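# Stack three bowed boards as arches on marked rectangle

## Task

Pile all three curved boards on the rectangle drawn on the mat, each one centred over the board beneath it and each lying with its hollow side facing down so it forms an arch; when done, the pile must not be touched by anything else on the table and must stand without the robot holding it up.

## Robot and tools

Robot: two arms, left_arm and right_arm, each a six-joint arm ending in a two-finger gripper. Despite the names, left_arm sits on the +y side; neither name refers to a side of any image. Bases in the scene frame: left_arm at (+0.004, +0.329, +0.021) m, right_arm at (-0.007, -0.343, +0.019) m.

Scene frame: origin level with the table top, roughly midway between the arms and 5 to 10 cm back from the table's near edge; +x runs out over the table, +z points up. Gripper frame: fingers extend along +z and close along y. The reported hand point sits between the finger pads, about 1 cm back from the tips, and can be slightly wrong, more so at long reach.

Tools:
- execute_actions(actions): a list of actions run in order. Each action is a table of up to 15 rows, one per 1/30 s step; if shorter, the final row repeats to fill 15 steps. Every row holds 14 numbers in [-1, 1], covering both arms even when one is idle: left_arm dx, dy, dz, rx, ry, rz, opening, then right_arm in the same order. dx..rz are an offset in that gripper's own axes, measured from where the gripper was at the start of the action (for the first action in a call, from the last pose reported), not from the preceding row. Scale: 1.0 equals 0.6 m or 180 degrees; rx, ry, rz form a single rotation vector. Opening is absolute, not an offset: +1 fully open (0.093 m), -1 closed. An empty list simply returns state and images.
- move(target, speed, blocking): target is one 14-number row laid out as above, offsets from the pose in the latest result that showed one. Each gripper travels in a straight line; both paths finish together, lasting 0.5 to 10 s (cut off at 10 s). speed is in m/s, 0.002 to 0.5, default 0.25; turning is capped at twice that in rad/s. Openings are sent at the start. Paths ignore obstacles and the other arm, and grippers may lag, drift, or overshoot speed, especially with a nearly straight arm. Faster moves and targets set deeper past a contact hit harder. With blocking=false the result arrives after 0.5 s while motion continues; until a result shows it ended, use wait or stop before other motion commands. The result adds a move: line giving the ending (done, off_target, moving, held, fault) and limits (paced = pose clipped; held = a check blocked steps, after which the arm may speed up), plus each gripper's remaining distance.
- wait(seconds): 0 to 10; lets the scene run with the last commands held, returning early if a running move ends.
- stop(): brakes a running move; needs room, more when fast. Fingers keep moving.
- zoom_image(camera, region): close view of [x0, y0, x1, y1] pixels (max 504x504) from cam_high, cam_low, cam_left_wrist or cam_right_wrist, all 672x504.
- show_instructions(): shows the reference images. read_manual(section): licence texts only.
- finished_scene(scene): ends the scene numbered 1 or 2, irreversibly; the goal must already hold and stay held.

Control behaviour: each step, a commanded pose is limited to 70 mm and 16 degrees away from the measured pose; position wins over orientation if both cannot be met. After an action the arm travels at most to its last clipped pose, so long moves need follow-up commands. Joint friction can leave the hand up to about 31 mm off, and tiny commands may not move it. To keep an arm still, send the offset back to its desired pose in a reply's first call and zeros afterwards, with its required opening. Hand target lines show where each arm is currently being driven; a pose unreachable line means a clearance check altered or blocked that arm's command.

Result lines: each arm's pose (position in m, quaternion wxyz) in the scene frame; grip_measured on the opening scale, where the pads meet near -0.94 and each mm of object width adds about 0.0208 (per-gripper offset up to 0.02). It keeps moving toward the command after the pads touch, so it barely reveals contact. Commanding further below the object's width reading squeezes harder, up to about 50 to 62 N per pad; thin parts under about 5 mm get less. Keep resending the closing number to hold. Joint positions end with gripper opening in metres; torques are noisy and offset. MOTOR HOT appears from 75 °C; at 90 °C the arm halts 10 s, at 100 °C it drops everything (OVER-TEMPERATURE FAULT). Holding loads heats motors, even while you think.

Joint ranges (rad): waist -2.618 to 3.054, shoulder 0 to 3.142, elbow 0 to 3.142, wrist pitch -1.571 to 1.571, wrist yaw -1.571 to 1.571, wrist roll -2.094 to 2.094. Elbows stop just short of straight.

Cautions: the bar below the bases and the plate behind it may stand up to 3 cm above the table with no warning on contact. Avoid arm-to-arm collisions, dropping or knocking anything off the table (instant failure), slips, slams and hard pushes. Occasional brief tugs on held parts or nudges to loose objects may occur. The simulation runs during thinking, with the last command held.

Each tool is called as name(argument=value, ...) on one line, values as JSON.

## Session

execute_actions(actions=[])

Scene clock: 0.00 s.
left_arm: end_effector_position=(+0.3636, +0.5639, +0.3725) grip_measured=+0.510 end_effector_quat_wxyz=(-0.002, +0.175, +0.667, +0.724) | right_arm: end_effector_position=(+0.2473, -0.6595, +0.2662) grip_measured=+0.985 end_effector_quat_wxyz=(+0.070, -0.464, +0.696, -0.543)
Joint positions: left_arm=[ 0.166  1.519  1.109  0.482 -1.078  1.897  0.07 ] | right_arm=[-0.937  1.227  0.921 -0.101 -0.057 -2.057  0.092]
Joint velocities: left_arm=[ 0.012 -0.007 -0.002 -0.007 -0.037 -0.037  0.   ] | right_arm=[-0.002 -0.002 -0.007 -0.022  0.007 -0.051  0.   ]
Joint torques (N m, as the arm reports them, + toward a larger angle): no reading
Motor temperatures (°C, as the motors report them): left_arm=[28 40 36 32 28 27] | right_arm=[28 38 32 34 27 28]
Hand target (left_arm): +0.364, +0.564, +0.373; -0.002, +0.175, +0.667, +0.724
Hand target (right_arm): +0.247, -0.660, +0.266; +0.070, -0.464, +0.696, -0.543
camera_calibration (this result's frames):
cam_left_wrist: T_world_to_cam=[[-0.244052, 0.118025, -0.962553, 0.380975], [-0.952451, -0.215876, 0.215021, 0.423965], [-0.182414, 0.969262, 0.165098, -0.459809], [0, 0, 0, 1]] pos_world=[0.412909, 0.492235, 0.351461]
cam_right_wrist: T_world_to_cam=[[0.566495, 0.00229621, 0.824062, -0.360653], [-0.771985, -0.348382, 0.531666, -0.146624], [0.288309, -0.93735, -0.195584, -0.55836], [0, 0, 0, 1]] pos_world=[0.252097, -0.573631, 0.265949]

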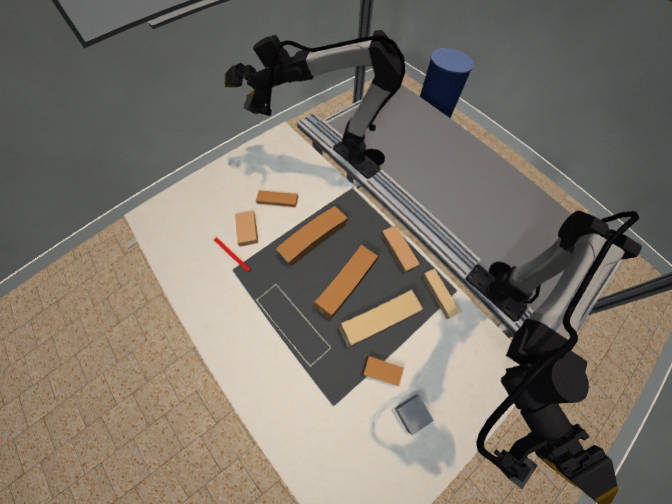

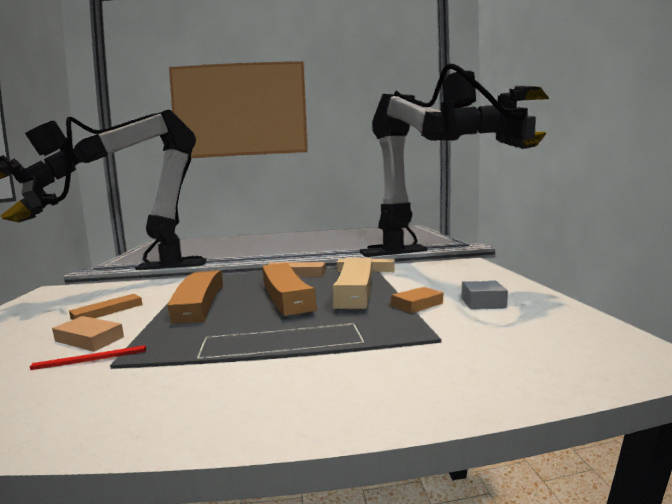

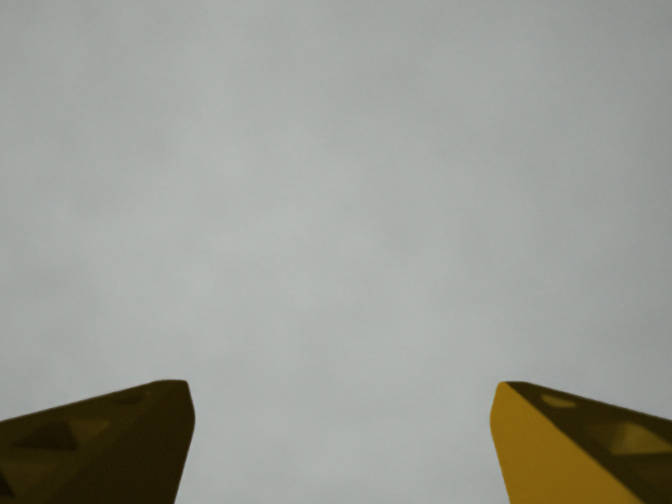

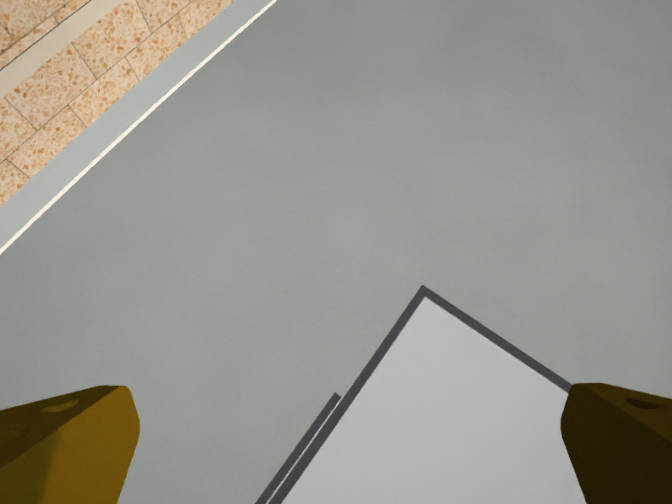

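zoom_image(camera="cam_high", region=[220,180,480,410])

zoom_image(camera="cam_low", region=[140,240,450,370])

Region (220, 180, 480, 410) of cam_high's 672x504 image, scaled by 1.938, with more detail than that image has; it fills the top 446 rows of this view, and the rest is white.

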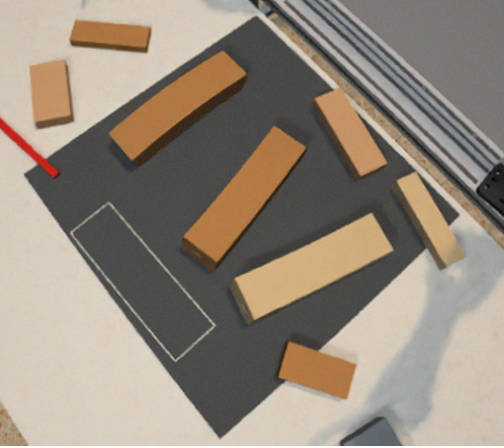

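Region (140, 240, 450, 370) of cam_low's 672x504 image, scaled by 1.626, with more detail than that image has; it fills the top 211 rows of this view, and the rest is white.

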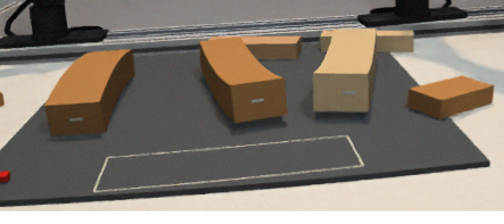

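move(target=[-0.25,-0.30,-0.698,0.513,-0.064,-0.065,1,-0.667,0.168,-0.453,-0.251,-0.123,0.445,1], speed=0.3)

Scene clock: 29.53 s.
left_arm: end_effector_position=(+0.3584, +0.1508, +0.1471) grip_measured=+1.000 end_effector_quat_wxyz=(+0.003, +0.126, +0.992, +0.010) | right_arm: end_effector_position=(+0.2500, -0.1795, +0.1443) grip_measured=+0.985 end_effector_quat_wxyz=(+0.346, +0.013, +0.938, +0.029)
Joint positions: left_arm=[-0.534  2.065  1.916 -1.421 -0.005 -0.209  0.093] | right_arm=[ 0.796  1.214  0.793 -0.589  0.463  0.707  0.092]
Joint velocities: left_arm=[-0.007 -0.012 -0.012 -0.081  0.051 -0.007  0.   ] | right_arm=[-0.002 -0.007  0.007  0.007  0.037  0.007 -0.001]
Joint torques (N m, as the arm reports them, + toward a larger angle): left_arm=[-0.67 -9.29  4.42  0.54 -0.04 -0.15] | right_arm=[ 0.65 -2.66  6.15  1.42  0.35  0.09]
Motor temperatures (°C, as the motors report them): left_arm=[28 43 39 35 28 27] | right_arm=[28 39 35 39 27 28]
Hand target (left_arm): +0.358, +0.147, +0.140; +0.001, +0.126, +0.992, +0.007
Hand target (right_arm): +0.246, -0.181, +0.131; +0.337, +0.009, +0.941, +0.015
Off the commanded pose (left_arm): 0.010 m, 1 deg.
Off the commanded pose (right_arm): 0.016 m, 4 deg.
move: off_target (right_arm); limits=paced
camera_calibration (this result's frames):
cam_left_wrist: T_world_to_cam=[[-0.258887, -0.965565, -0.0257116, 0.242354], [-0.873042, 0.222526, 0.433911, 0.251593], [-0.413248, 0.134781, -0.900589, 0.34218], [0, 0, 0, 1]] pos_world=[0.423799, 0.131903, 0.205225]
cam_right_wrist: T_world_to_cam=[[-0.0116789, -0.996635, -0.081136, -0.166993], [-0.967444, 0.0317775, -0.251083, 0.317576], [0.252816, 0.0755622, -0.964559, 0.168646], [0, 0, 0, 1]] pos_world=[0.26265, -0.189266, 0.228858]

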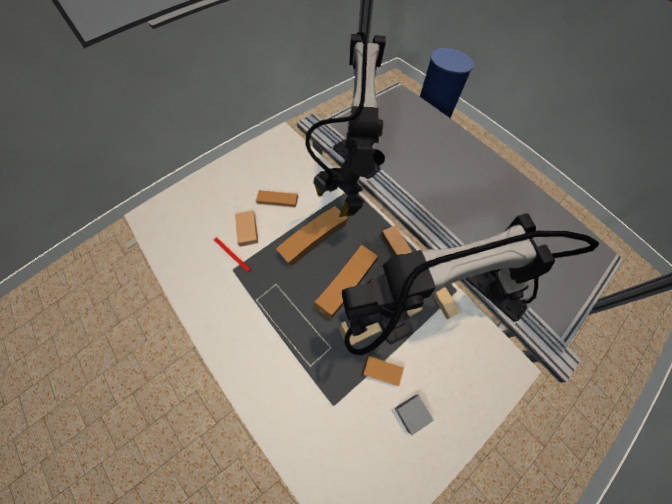

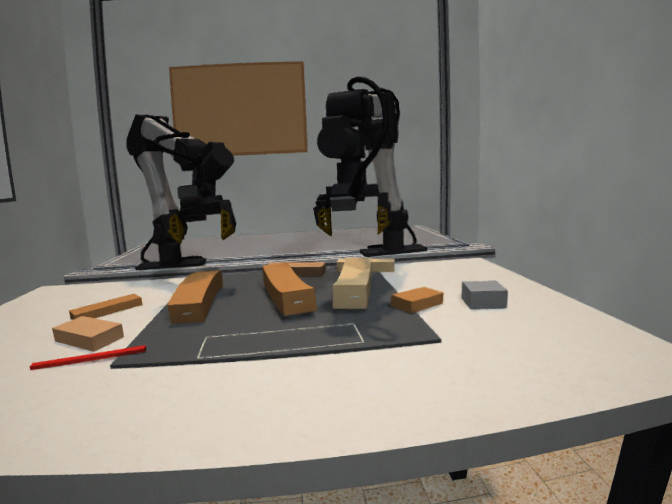

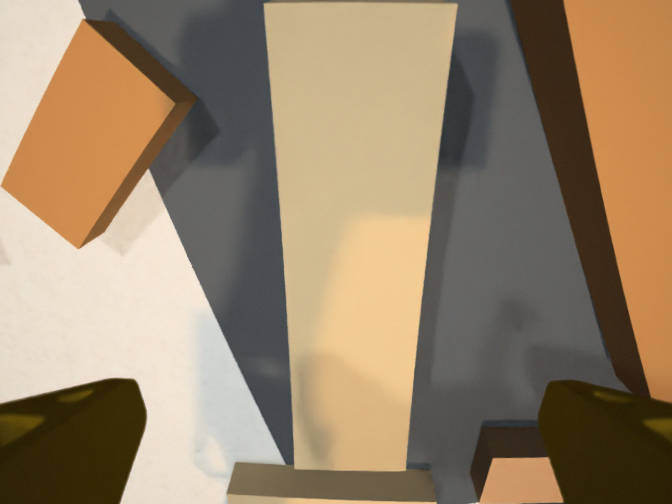

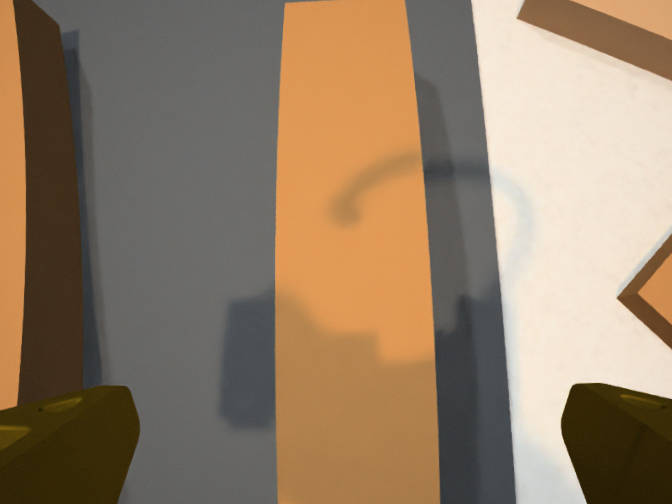

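move(target=[0,-0.005,0.18,0,0,0,1,0.06,0,0.19,0.014,0,0,1], speed=0.12)

Scene clock: 35.13 s.
left_arm: end_effector_position=(+0.3589, +0.1521, +0.0438) grip_measured=+1.000 end_effector_quat_wxyz=(+0.000, +0.126, +0.992, +0.010) | right_arm: end_effector_position=(+0.3017, -0.1683, +0.0475) grip_measured=+0.985 end_effector_quat_wxyz=(+0.362, +0.025, +0.932, +0.016)
Joint positions: left_arm=[-0.534  2.114  1.576 -1.038 -0.004 -0.21   0.093] | right_arm=[ 0.705  1.597  0.648 -0.014  0.459  0.632  0.092]
Joint velocities: left_arm=[-0.007 -0.012 -0.007  0.081  0.037 -0.007  0.   ] | right_arm=[-0.007 -0.002 -0.017  0.095 -0.037 -0.037  0.001]
Joint torques (N m, as the arm reports them, + toward a larger angle): left_arm=[-0.62 -9.77  4.61  0.46 -0.11 -0.17] | right_arm=[-0.96 -5.51  4.68  1.43  0.1  -0.08]
Motor temperatures (°C, as the motors report them): left_arm=[28 45 39 34 28 27] | right_arm=[28 38 35 39 27 28]
Hand target (left_arm): +0.358, +0.150, +0.039; +0.003, +0.126, +0.992, +0.010
Hand target (right_arm): +0.297, -0.175, +0.034; +0.347, +0.021, +0.938, +0.008
Off the commanded pose (left_arm): 0.005 m, 0 deg.
Off the commanded pose (right_arm): 0.015 m, 2 deg.
move: off_target (right_arm)
camera_calibration (this result's frames):
cam_left_wrist: T_world_to_cam=[[-0.258201, -0.965751, -0.025654, 0.240931], [-0.87093, 0.221193, 0.438811, 0.295787], [-0.418108, 0.135644, -0.898213, 0.250636], [0, 0, 0, 1]] pos_world=[0.424611, 0.133256, 0.101511]
cam_right_wrist: T_world_to_cam=[[-0.0408507, -0.996918, -0.0669789, -0.154934], [-0.957275, 0.0582567, -0.283249, 0.345841], [0.286278, 0.0525463, -0.956705, 0.0470484], [0, 0, 0, 1]] pos_world=[0.311267, -0.177076, 0.132593]

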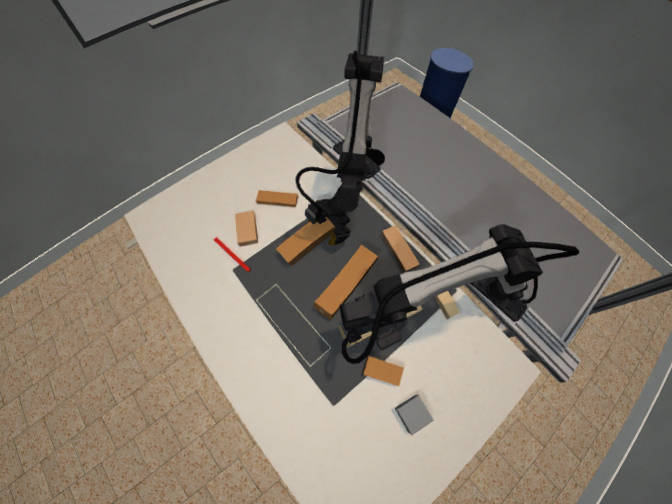

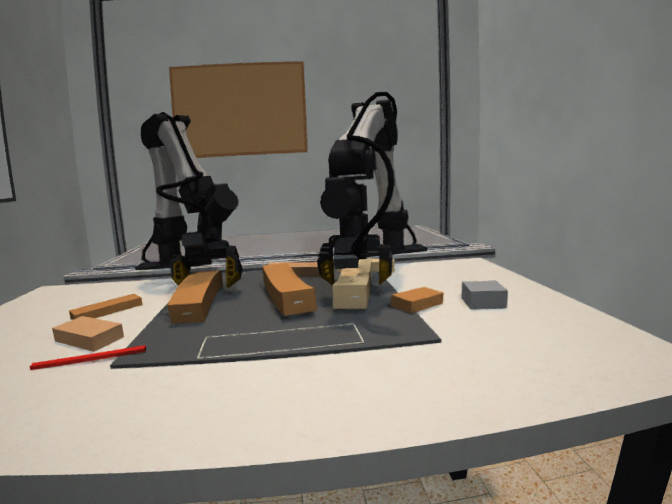

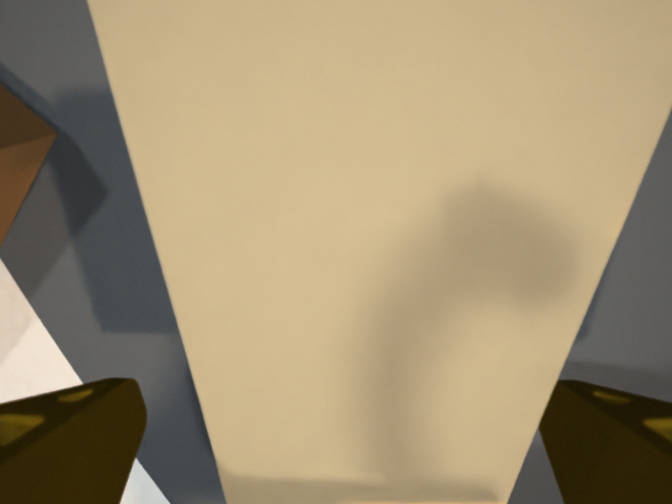

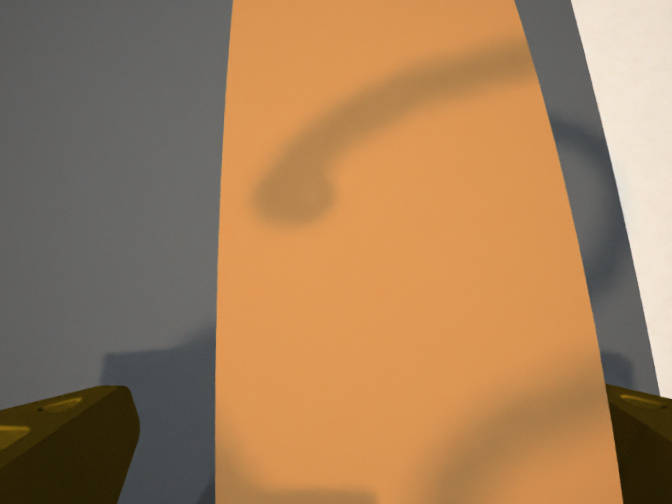

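move(target=[0,-0.012,0.022,0,0,0,1,0.04,-0.028,0.03,0,0,0,1], speed=0.06)

Scene clock: 38.30 s.
left_arm: end_effector_position=(+0.3604, +0.1476, +0.0379) grip_measured=+1.000 end_effector_quat_wxyz=(+0.003, +0.125, +0.992, +0.010) | right_arm: end_effector_position=(+0.3023, -0.1767, +0.0340) grip_measured=+0.985 end_effector_quat_wxyz=(+0.380, +0.030, +0.924, +0.027)
Joint positions: left_arm=[-0.542  2.13   1.576 -1.018 -0.004 -0.221  0.093] | right_arm=[0.683 1.619 0.558 0.154 0.454 0.609 0.092]
Joint velocities: left_arm=[-0.002 -0.002  0.032 -0.007 -0.037 -0.066  0.   ] | right_arm=[-0.002 -0.002 -0.007  0.022 -0.037 -0.037 -0.   ]
Joint torques (N m, as the arm reports them, + toward a larger angle): left_arm=[-0.66 -9.7   4.28  0.5  -0.08 -0.14] | right_arm=[-0.95 -4.87  4.28  1.54  0.06 -0.1 ]
Motor temperatures (°C, as the motors report them): left_arm=[28 45 38 34 28 27] | right_arm=[28 39 35 39 27 28]
Hand target (left_arm): +0.357, +0.146, +0.031; +0.000, +0.126, +0.992, +0.011
Hand target (right_arm): +0.295, -0.184, +0.018; +0.362, +0.025, +0.932, +0.016
Off the commanded pose (left_arm): 0.008 m, 0 deg.
Off the commanded pose (right_arm): 0.019 m, 3 deg.
move: off_target (right_arm)
camera_calibration (this result's frames):
cam_left_wrist: T_world_to_cam=[[-0.255956, -0.966372, -0.0247314, 0.23601], [-0.873242, 0.220164, 0.434713, 0.3018], [-0.41465, 0.132864, -0.900229, 0.245873], [0, 0, 0, 1]] pos_world=[0.425904, 0.128961, 0.0959821]
cam_right_wrist: T_world_to_cam=[[-0.0406747, -0.994905, -0.092246, -0.163073], [-0.945024, 0.068286, -0.319792, 0.34234], [0.324462, 0.0741673, -0.942987, 0.0261737], [0, 0, 0, 1]] pos_world=[0.308394, -0.18756, 0.119116]

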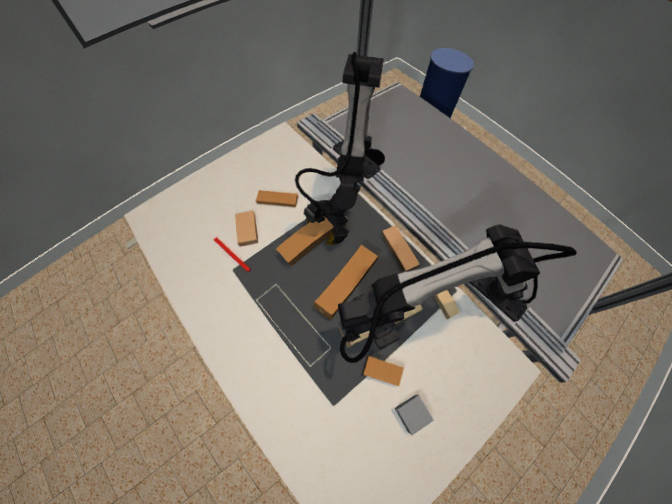

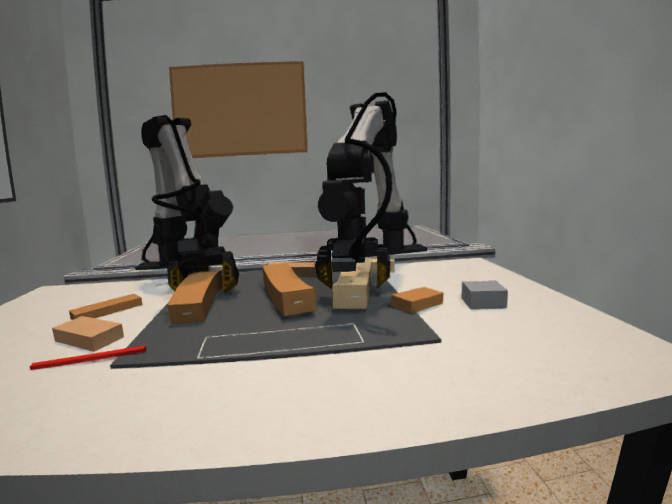

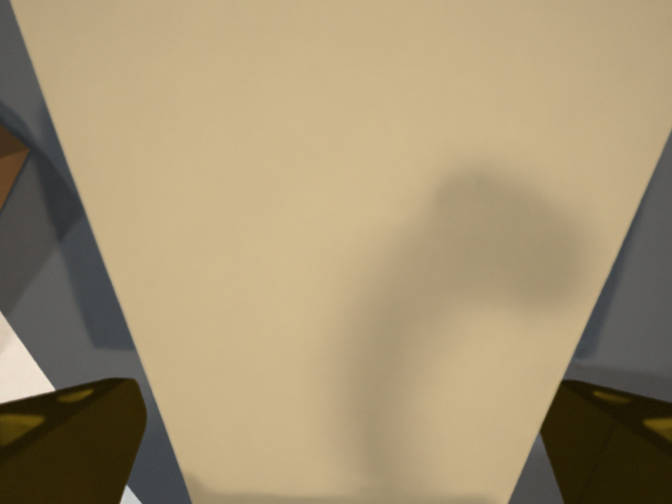

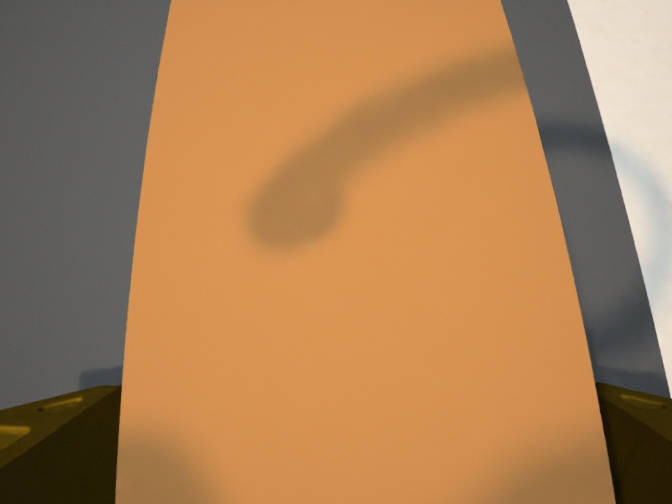

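execute_actions(actions=[[[0,0,0,0,0,0,-0.2,0,0,0,0,0,0,-0.3]],[[0,0,0,0,0,0,-0.2,0,0,0,0,0,0,-0.3]]])

move(target=[0.05,0.08,-0.18,0,0,0,-0.2,-0.12,0,-0.12,0,0,0,-0.3], speed=0.12)

Scene clock: 42.47 s.
left_arm: end_effector_position=(+0.3604, +0.1462, +0.0379) grip_measured=+0.220 end_effector_quat_wxyz=(+0.003, +0.125, +0.992, +0.007) | right_arm: end_effector_position=(+0.3025, -0.1769, +0.0342) grip_measured=+0.178 end_effector_quat_wxyz=(+0.381, +0.030, +0.924, +0.027)
Joint positions: left_arm=[-0.543  2.13   1.576 -1.016  0.001 -0.222  0.056] | right_arm=[0.683 1.619 0.558 0.155 0.456 0.608 0.054]
Joint velocities: left_arm=[ 0.002  0.007  0.012 -0.051  0.007  0.095 -0.   ] | right_arm=[-0.007  0.002  0.007  0.051 -0.007  0.037  0.   ]
Joint torques (N m, as the arm reports them, + toward a larger angle): left_arm=[ -0.27 -10.08   5.74   0.32  -0.1   -0.06] | right_arm=[-0.21 -6.87  5.82  1.46  0.25 -0.02]
Motor temperatures (°C, as the motors report them): left_arm=[28 46 38 33 28 27] | right_arm=[28 39 35 39 27 28]
Hand target (left_arm): +0.360, +0.146, +0.038; +0.003, +0.125, +0.992, +0.007
Hand target (right_arm): +0.303, -0.177, +0.034; +0.381, +0.030, +0.924, +0.027
Off the commanded pose (left_arm): 0.000 m, 0 deg.
Off the commanded pose (right_arm): 0.000 m, 0 deg.
camera_calibration (this result's frames):
cam_left_wrist: T_world_to_cam=[[-0.255997, -0.96649, -0.0190289, 0.234532], [-0.873067, 0.222712, 0.433766, 0.301655], [-0.414993, 0.127656, -0.900825, 0.246916], [0, 0, 0, 1]] pos_world=[0.425873, 0.12797, 0.0960432]
cam_right_wrist: T_world_to_cam=[[-0.0406292, -0.995059, -0.09059, -0.16333], [-0.944508, 0.0678263, -0.32141, 0.342451], [0.325967, 0.0725044, -0.942597, 0.0255556], [0, 0, 0, 1]] pos_world=[0.308482, -0.187603, 0.11936]

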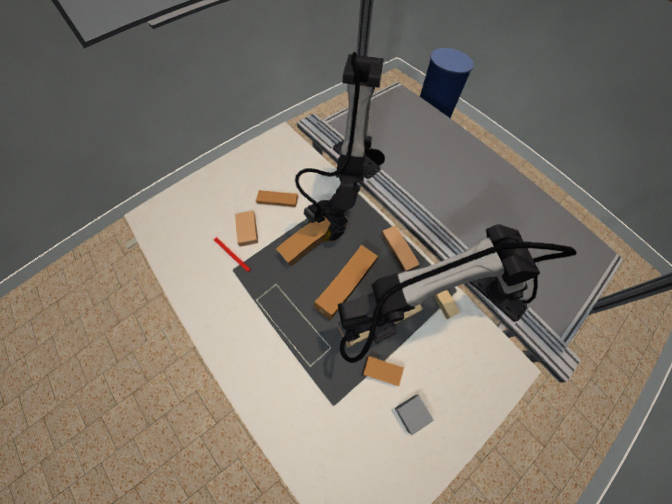

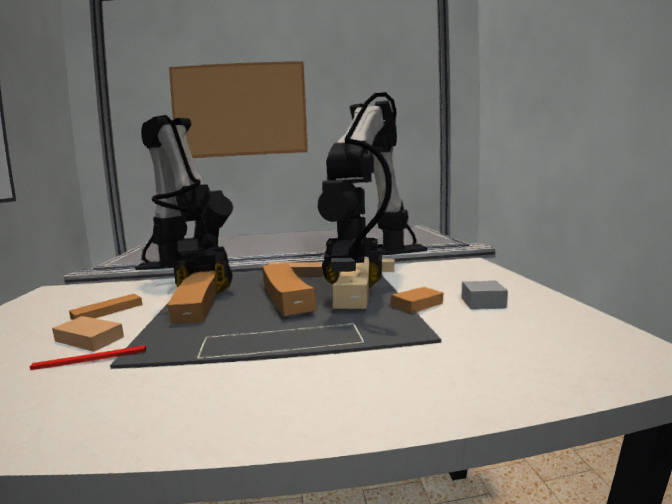

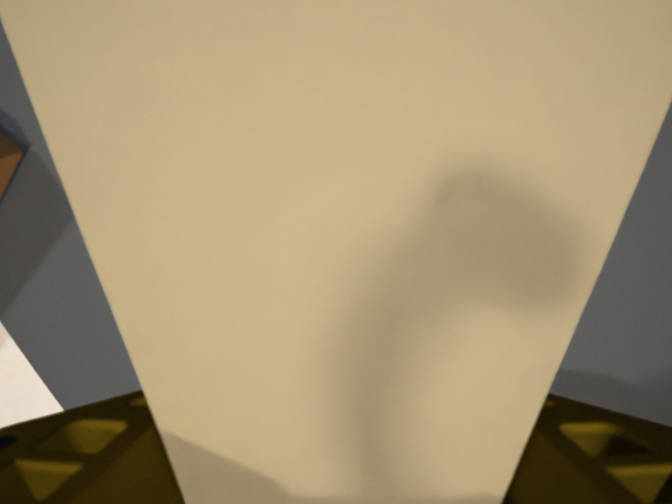

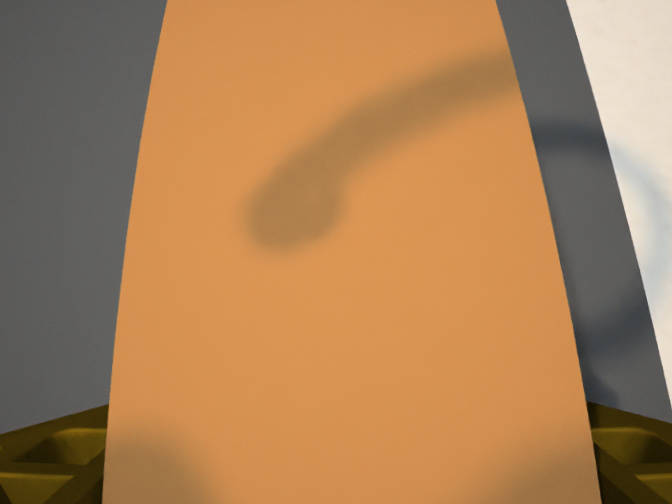

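Scene clock: 44.10 s.
left_arm: end_effector_position=(+0.3400, +0.1955, +0.1255) grip_measured=+0.220 end_effector_quat_wxyz=(-0.012, +0.127, +0.992, +0.010) | right_arm: end_effector_position=(+0.2884, -0.1872, +0.1098) grip_measured=+0.178 end_effector_quat_wxyz=(+0.342, +0.016, +0.939, +0.006)
Joint positions: left_arm=[-0.443  1.945  1.655 -1.309  0.002 -0.117  0.056] | right_arm=[ 0.676  1.373  0.765 -0.39   0.429  0.6    0.054]
Joint velocities: left_arm=[-0.007 -0.002  0.002  0.022 -0.051 -0.007  0.   ] | right_arm=[ 0.017 -0.002 -0.002 -0.066 -0.007 -0.037 -0.001]
Joint torques (N m, as the arm reports them, + toward a larger angle): left_arm=[  0.8  -11.     8.51  -0.05  -0.06  -0.04] | right_arm=[-0.97 -8.3   9.25  1.71  0.49 -0.06]
Motor temperatures (°C, as the motors report them): left_arm=[28 47 39 33 28 27] | right_arm=[28 39 35 39 27 28]
Hand target (left_arm): +0.342, +0.199, +0.145; +0.003, +0.125, +0.992, +0.006
Hand target (right_arm): +0.302, -0.183, +0.137; +0.381, +0.031, +0.924, +0.026
Off the commanded pose (left_arm): 0.021 m, 2 deg.
Off the commanded pose (right_arm): 0.030 m, 6 deg.
move: off_target (left_arm, right_arm)
camera_calibration (this result's frames):
cam_left_wrist: T_world_to_cam=[[-0.261271, -0.965013, -0.0220964, 0.280483], [-0.859246, 0.222083, 0.460841, 0.226954], [-0.439811, 0.139391, -0.887207, 0.315506], [0, 0, 0, 1]] pos_world=[0.407054, 0.176288, 0.181527]
cam_right_wrist: T_world_to_cam=[[-0.0319277, -0.998663, -0.0406481, -0.176004], [-0.968976, 0.0408997, -0.243746, 0.347644], [0.245083, 0.0316048, -0.968987, 0.120684], [0, 0, 0, 1]] pos_world=[0.301662, -0.193801, 0.194524]

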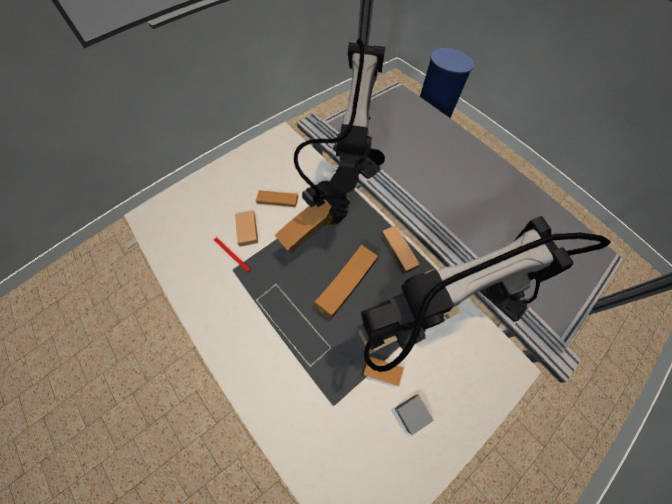

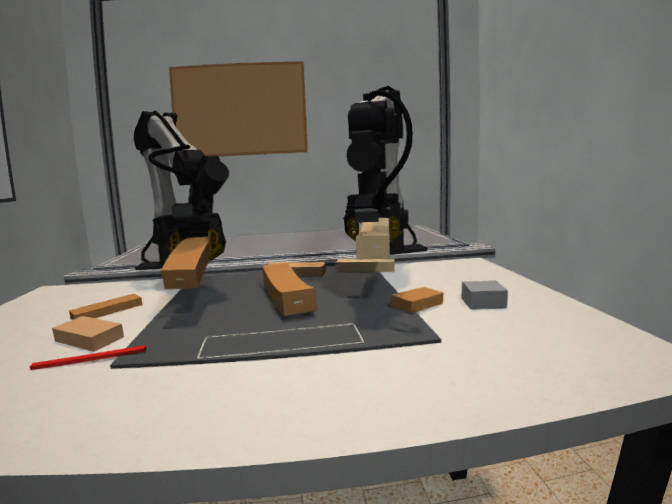

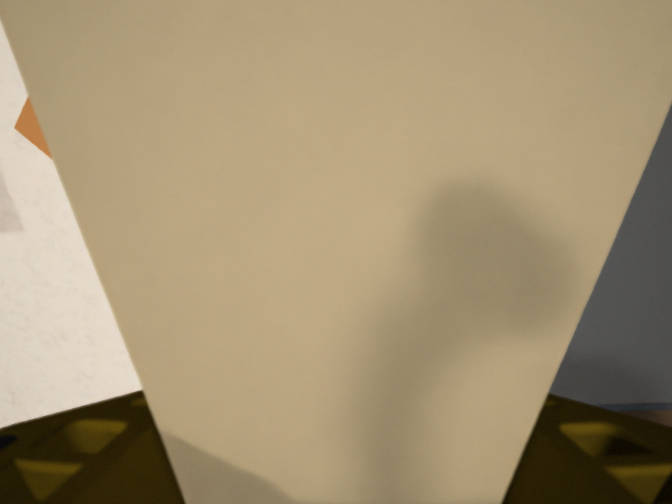

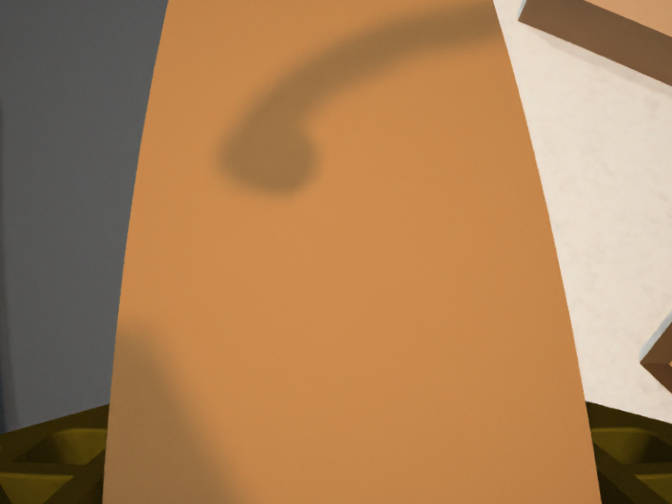

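execute_actions(actions=[])

Scene clock: 54.47 s.
left_arm: end_effector_position=(+0.3400, +0.1955, +0.1255) grip_measured=+0.220 end_effector_quat_wxyz=(-0.012, +0.127, +0.992, +0.010) | right_arm: end_effector_position=(+0.2883, -0.1874, +0.1096) grip_measured=+0.178 end_effector_quat_wxyz=(+0.342, +0.016, +0.940, +0.006)
Joint positions: left_arm=[-0.443  1.945  1.655 -1.309  0.002 -0.116  0.056] | right_arm=[ 0.676  1.373  0.765 -0.391  0.429  0.6    0.054]
Joint velocities: left_arm=[-0.007  0.012  0.007  0.022  0.081  0.007 -0.   ] | right_arm=[ 0.002 -0.007 -0.007 -0.051  0.022  0.007 -0.001]
Joint torques (N m, as the arm reports them, + toward a larger angle): left_arm=[  0.86 -11.08   8.59  -0.06  -0.09  -0.07] | right_arm=[-1.05 -8.5   9.63  1.65  0.46 -0.06]
Motor temperatures (°C, as the motors report them): left_arm=[28 51 40 33 28 27] | right_arm=[28 40 37 39 27 28]
Hand target (left_arm): +0.342, +0.199, +0.145; +0.003, +0.125, +0.992, +0.006
Hand target (right_arm): +0.302, -0.183, +0.137; +0.381, +0.031, +0.924, +0.026
Off the commanded pose (left_arm): 0.021 m, 2 deg.
Off the commanded pose (right_arm): 0.030 m, 6 deg.
camera_calibration (this result's frames):
cam_left_wrist: T_world_to_cam=[[-0.261639, -0.964913, -0.0220863, 0.280587], [-0.859157, 0.222414, 0.460847, 0.226858], [-0.439765, 0.139551, -0.887205, 0.315459], [0, 0, 0, 1]] pos_world=[0.407047, 0.176263, 0.181527]
cam_right_wrist: T_world_to_cam=[[-0.031957, -0.998693, -0.0398868, -0.176235], [-0.96919, 0.0407152, -0.242925, 0.347389], [0.244232, 0.0308947, -0.969225, 0.120731], [0, 0, 0, 1]] pos_world=[0.301568, -0.193878, 0.194376]

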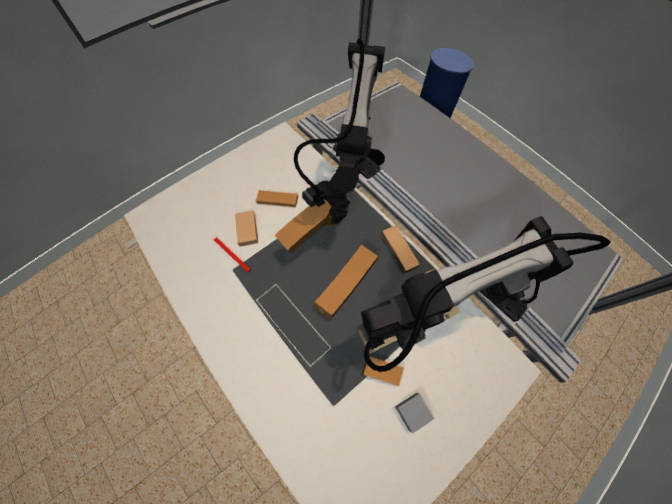

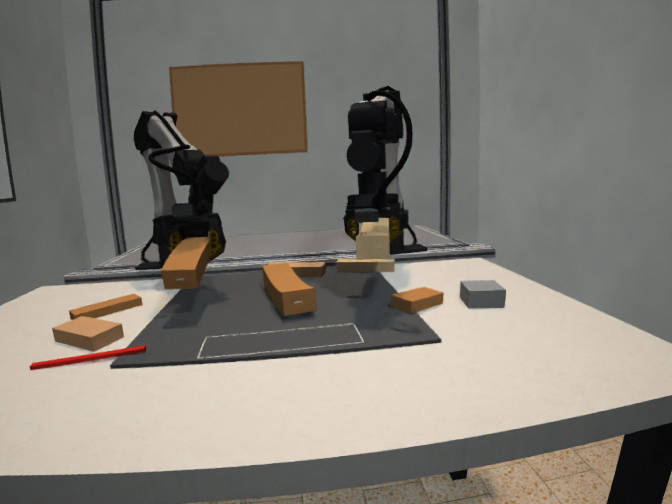

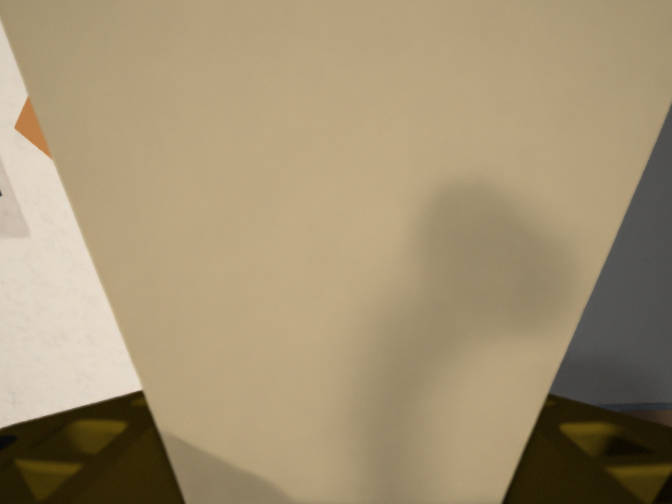

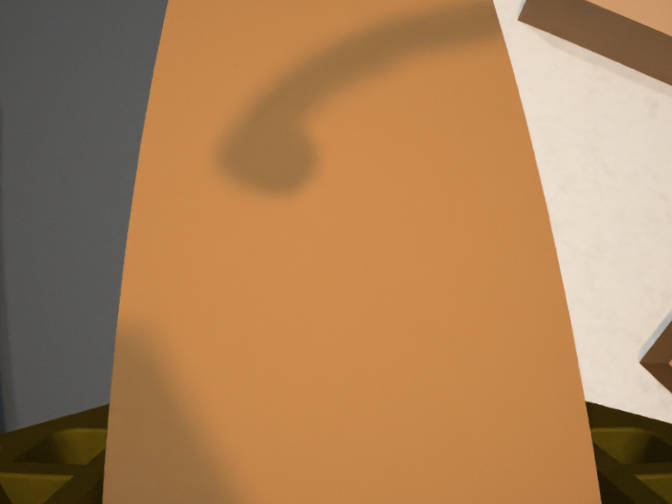

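move(target=[0,0,-0.03,0,0,0,-0.2,-0.25,0.178,0.122,-0.332,0,-0.396,-0.3], speed=0.15)

Scene clock: 66.87 s.
left_arm: end_effector_position=(+0.3398, +0.1956, +0.1284) grip_measured=+0.220 end_effector_quat_wxyz=(-0.019, +0.127, +0.992, +0.012) | right_arm: end_effector_position=(+0.4487, -0.0894, +0.1363) grip_measured=+0.175 end_effector_quat_wxyz=(-0.218, +0.674, -0.667, -0.229)
Joint positions: left_arm=[-0.443  1.958  1.683 -1.339  0.002 -0.116  0.056] | right_arm=[ 0.302  2.419  2.325 -1.263 -0.606 -1.192  0.054]
Joint velocities: left_arm=[ 0.002 -0.002  0.002  0.022  0.022 -0.007 -0.001] | right_arm=[-0.007  0.002  0.007 -0.022  0.007 -0.066  0.001]
Joint torques (N m, as the arm reports them, + toward a larger angle): left_arm=[ 0.3  -9.89  8.75 -0.06 -0.1  -0.06] | right_arm=[ -0.8  -15.05   9.07   0.72  -1.18  -0.15]
Motor temperatures (°C, as the motors report them): left_arm=[28 53 41 32 28 27] | right_arm=[28 42 38 40 27 28]
Hand target (left_arm): +0.340, +0.195, +0.143; -0.011, +0.127, +0.992, +0.010
Hand target (right_arm): +0.452, -0.085, +0.148; -0.241, +0.672, -0.655, -0.247
Off the commanded pose (left_arm): 0.015 m, 1 deg.
Off the commanded pose (right_arm): 0.017 m, 4 deg.
move: off_target (left_arm, right_arm)
camera_calibration (this result's frames):
cam_left_wrist: T_world_to_cam=[[-0.261722, -0.964855, -0.0235936, 0.280844], [-0.853066, 0.219827, 0.473238, 0.222106], [-0.451419, 0.143984, -0.880619, 0.320214], [0, 0, 0, 1]] pos_world=[0.407525, 0.176043, 0.183504]
cam_right_wrist: T_world_to_cam=[[0.999573, 0.00621115, -0.0285483, -0.446813], [0.000674359, -0.981785, -0.189992, -0.0284294], [-0.0292083, 0.189892, -0.98137, 0.242932], [0, 0, 0, 1]] pos_world=[0.453737, -0.0712672, 0.22025]

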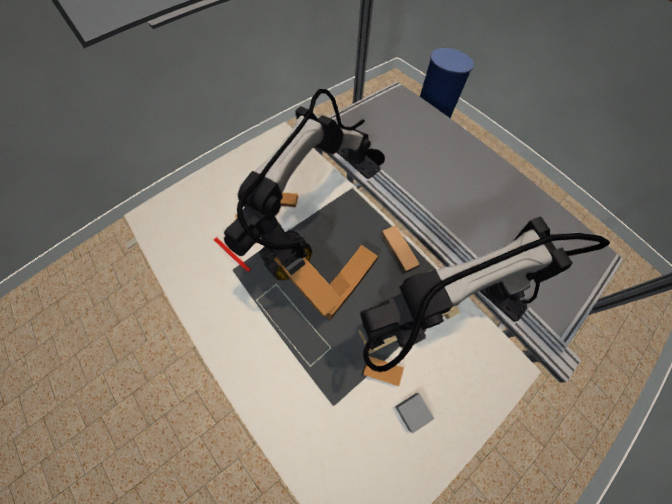

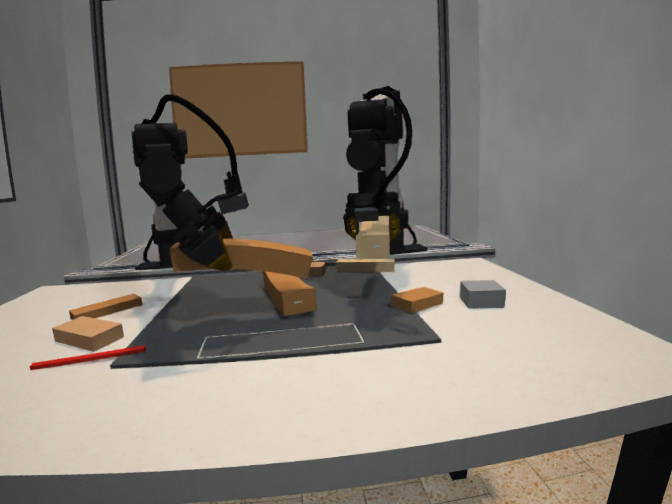

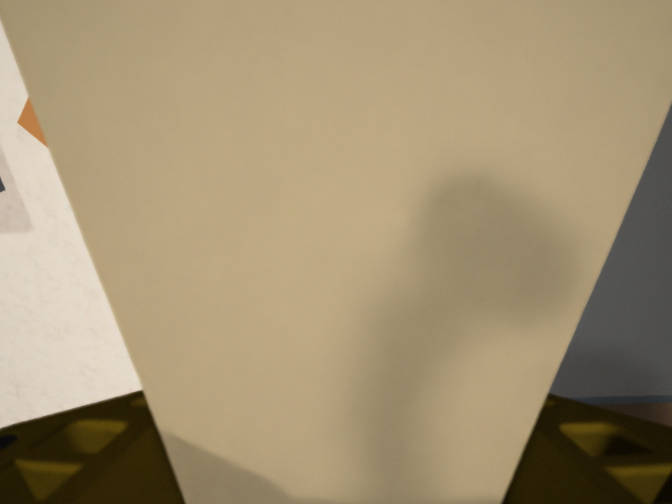

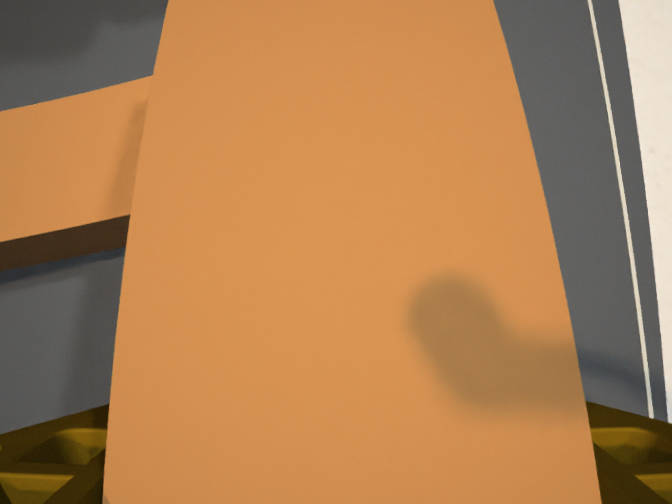

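move(target=[0,0,-0.03,0,0,0,-0.2,-0.01,-0.15,0.07,0,-0.08,0,-0.3], speed=0.1)

Scene clock: 71.33 s.
left_arm: end_effector_position=(+0.3404, +0.1952, +0.1322) grip_measured=+0.220 end_effector_quat_wxyz=(-0.024, +0.127, +0.991, +0.013) | right_arm: end_effector_position=(+0.5273, -0.0646, +0.0838) grip_measured=+0.175 end_effector_quat_wxyz=(-0.304, +0.623, -0.665, -0.278)
Joint positions: left_arm=[-0.443  1.97   1.715 -1.369  0.002 -0.116  0.056] | right_arm=[ 0.263  2.854  2.84  -1.178 -0.774 -1.067  0.054]
Joint velocities: left_arm=[-0.022  0.017 -0.017 -0.037 -0.022 -0.066 -0.001] | right_arm=[ 0.002  0.002  0.012 -0.037 -0.022 -0.022 -0.001]
Joint torques (N m, as the arm reports them, + toward a larger angle): left_arm=[-0.13 -9.75  8.7  -0.12 -0.06 -0.09] | right_arm=[ -0.86 -18.05   9.67   1.26  -1.32   0.01]
Motor temperatures (°C, as the motors report them): left_arm=[28 54 42 32 28 27] | right_arm=[28 44 38 39 28 28]
Hand target (left_arm): +0.340, +0.195, +0.146; -0.018, +0.127, +0.992, +0.012
Hand target (right_arm): +0.535, -0.059, +0.105; -0.342, +0.622, -0.642, -0.290
Off the commanded pose (left_arm): 0.014 m, 1 deg.
Off the commanded pose (right_arm): 0.025 m, 6 deg.
elbow stopped short (right arm): the move would have taken joint 3 (elbow) straighter than the controller allows; a more bent joint 3 avoids this.
move: off_target (left_arm, right_arm)
camera_calibration (this result's frames):
cam_left_wrist: T_world_to_cam=[[-0.261796, -0.964807, -0.0246925, 0.28096], [-0.848518, 0.2179, 0.48222, 0.218572], [-0.459869, 0.147195, -0.875702, 0.325445], [0, 0, 0, 1]] pos_world=[0.408678, 0.175542, 0.18653]
cam_right_wrist: T_world_to_cam=[[0.997296, -0.0727591, -0.0102888, -0.532397], [-0.0710612, -0.919278, -0.387142, 0.0442693], [0.0187099, 0.386827, -0.921963, 0.171476], [0, 0, 0, 1]] pos_world=[0.530895, -0.0643722, 0.169755]

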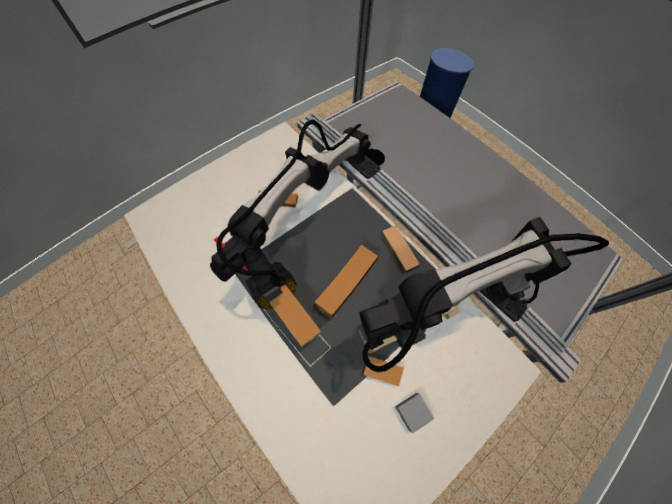

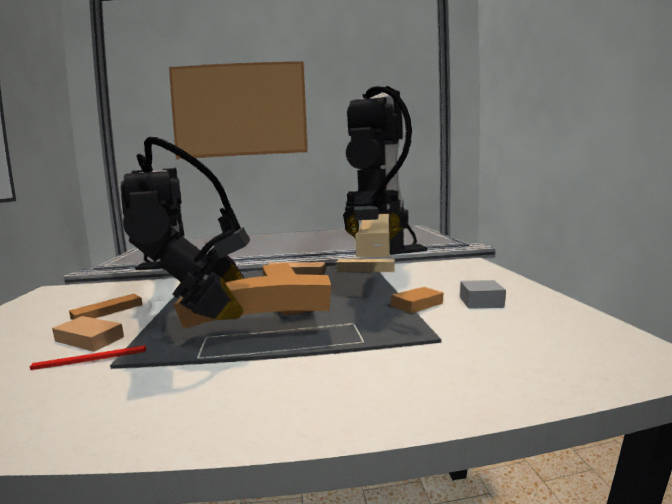

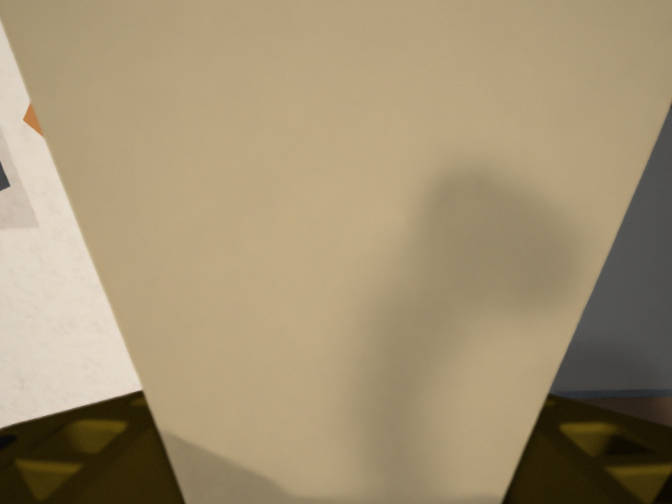

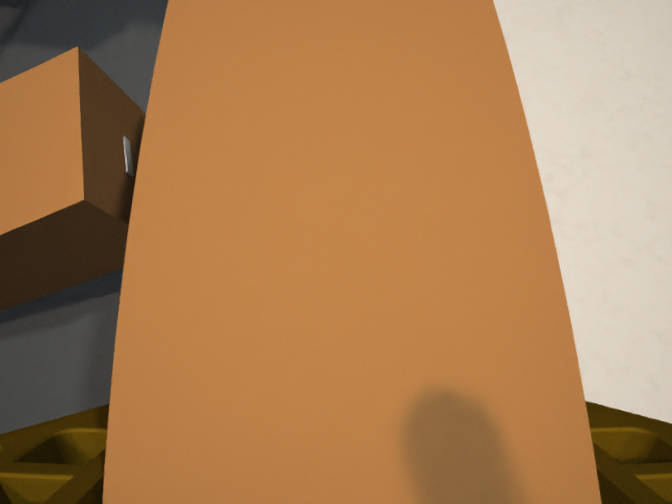

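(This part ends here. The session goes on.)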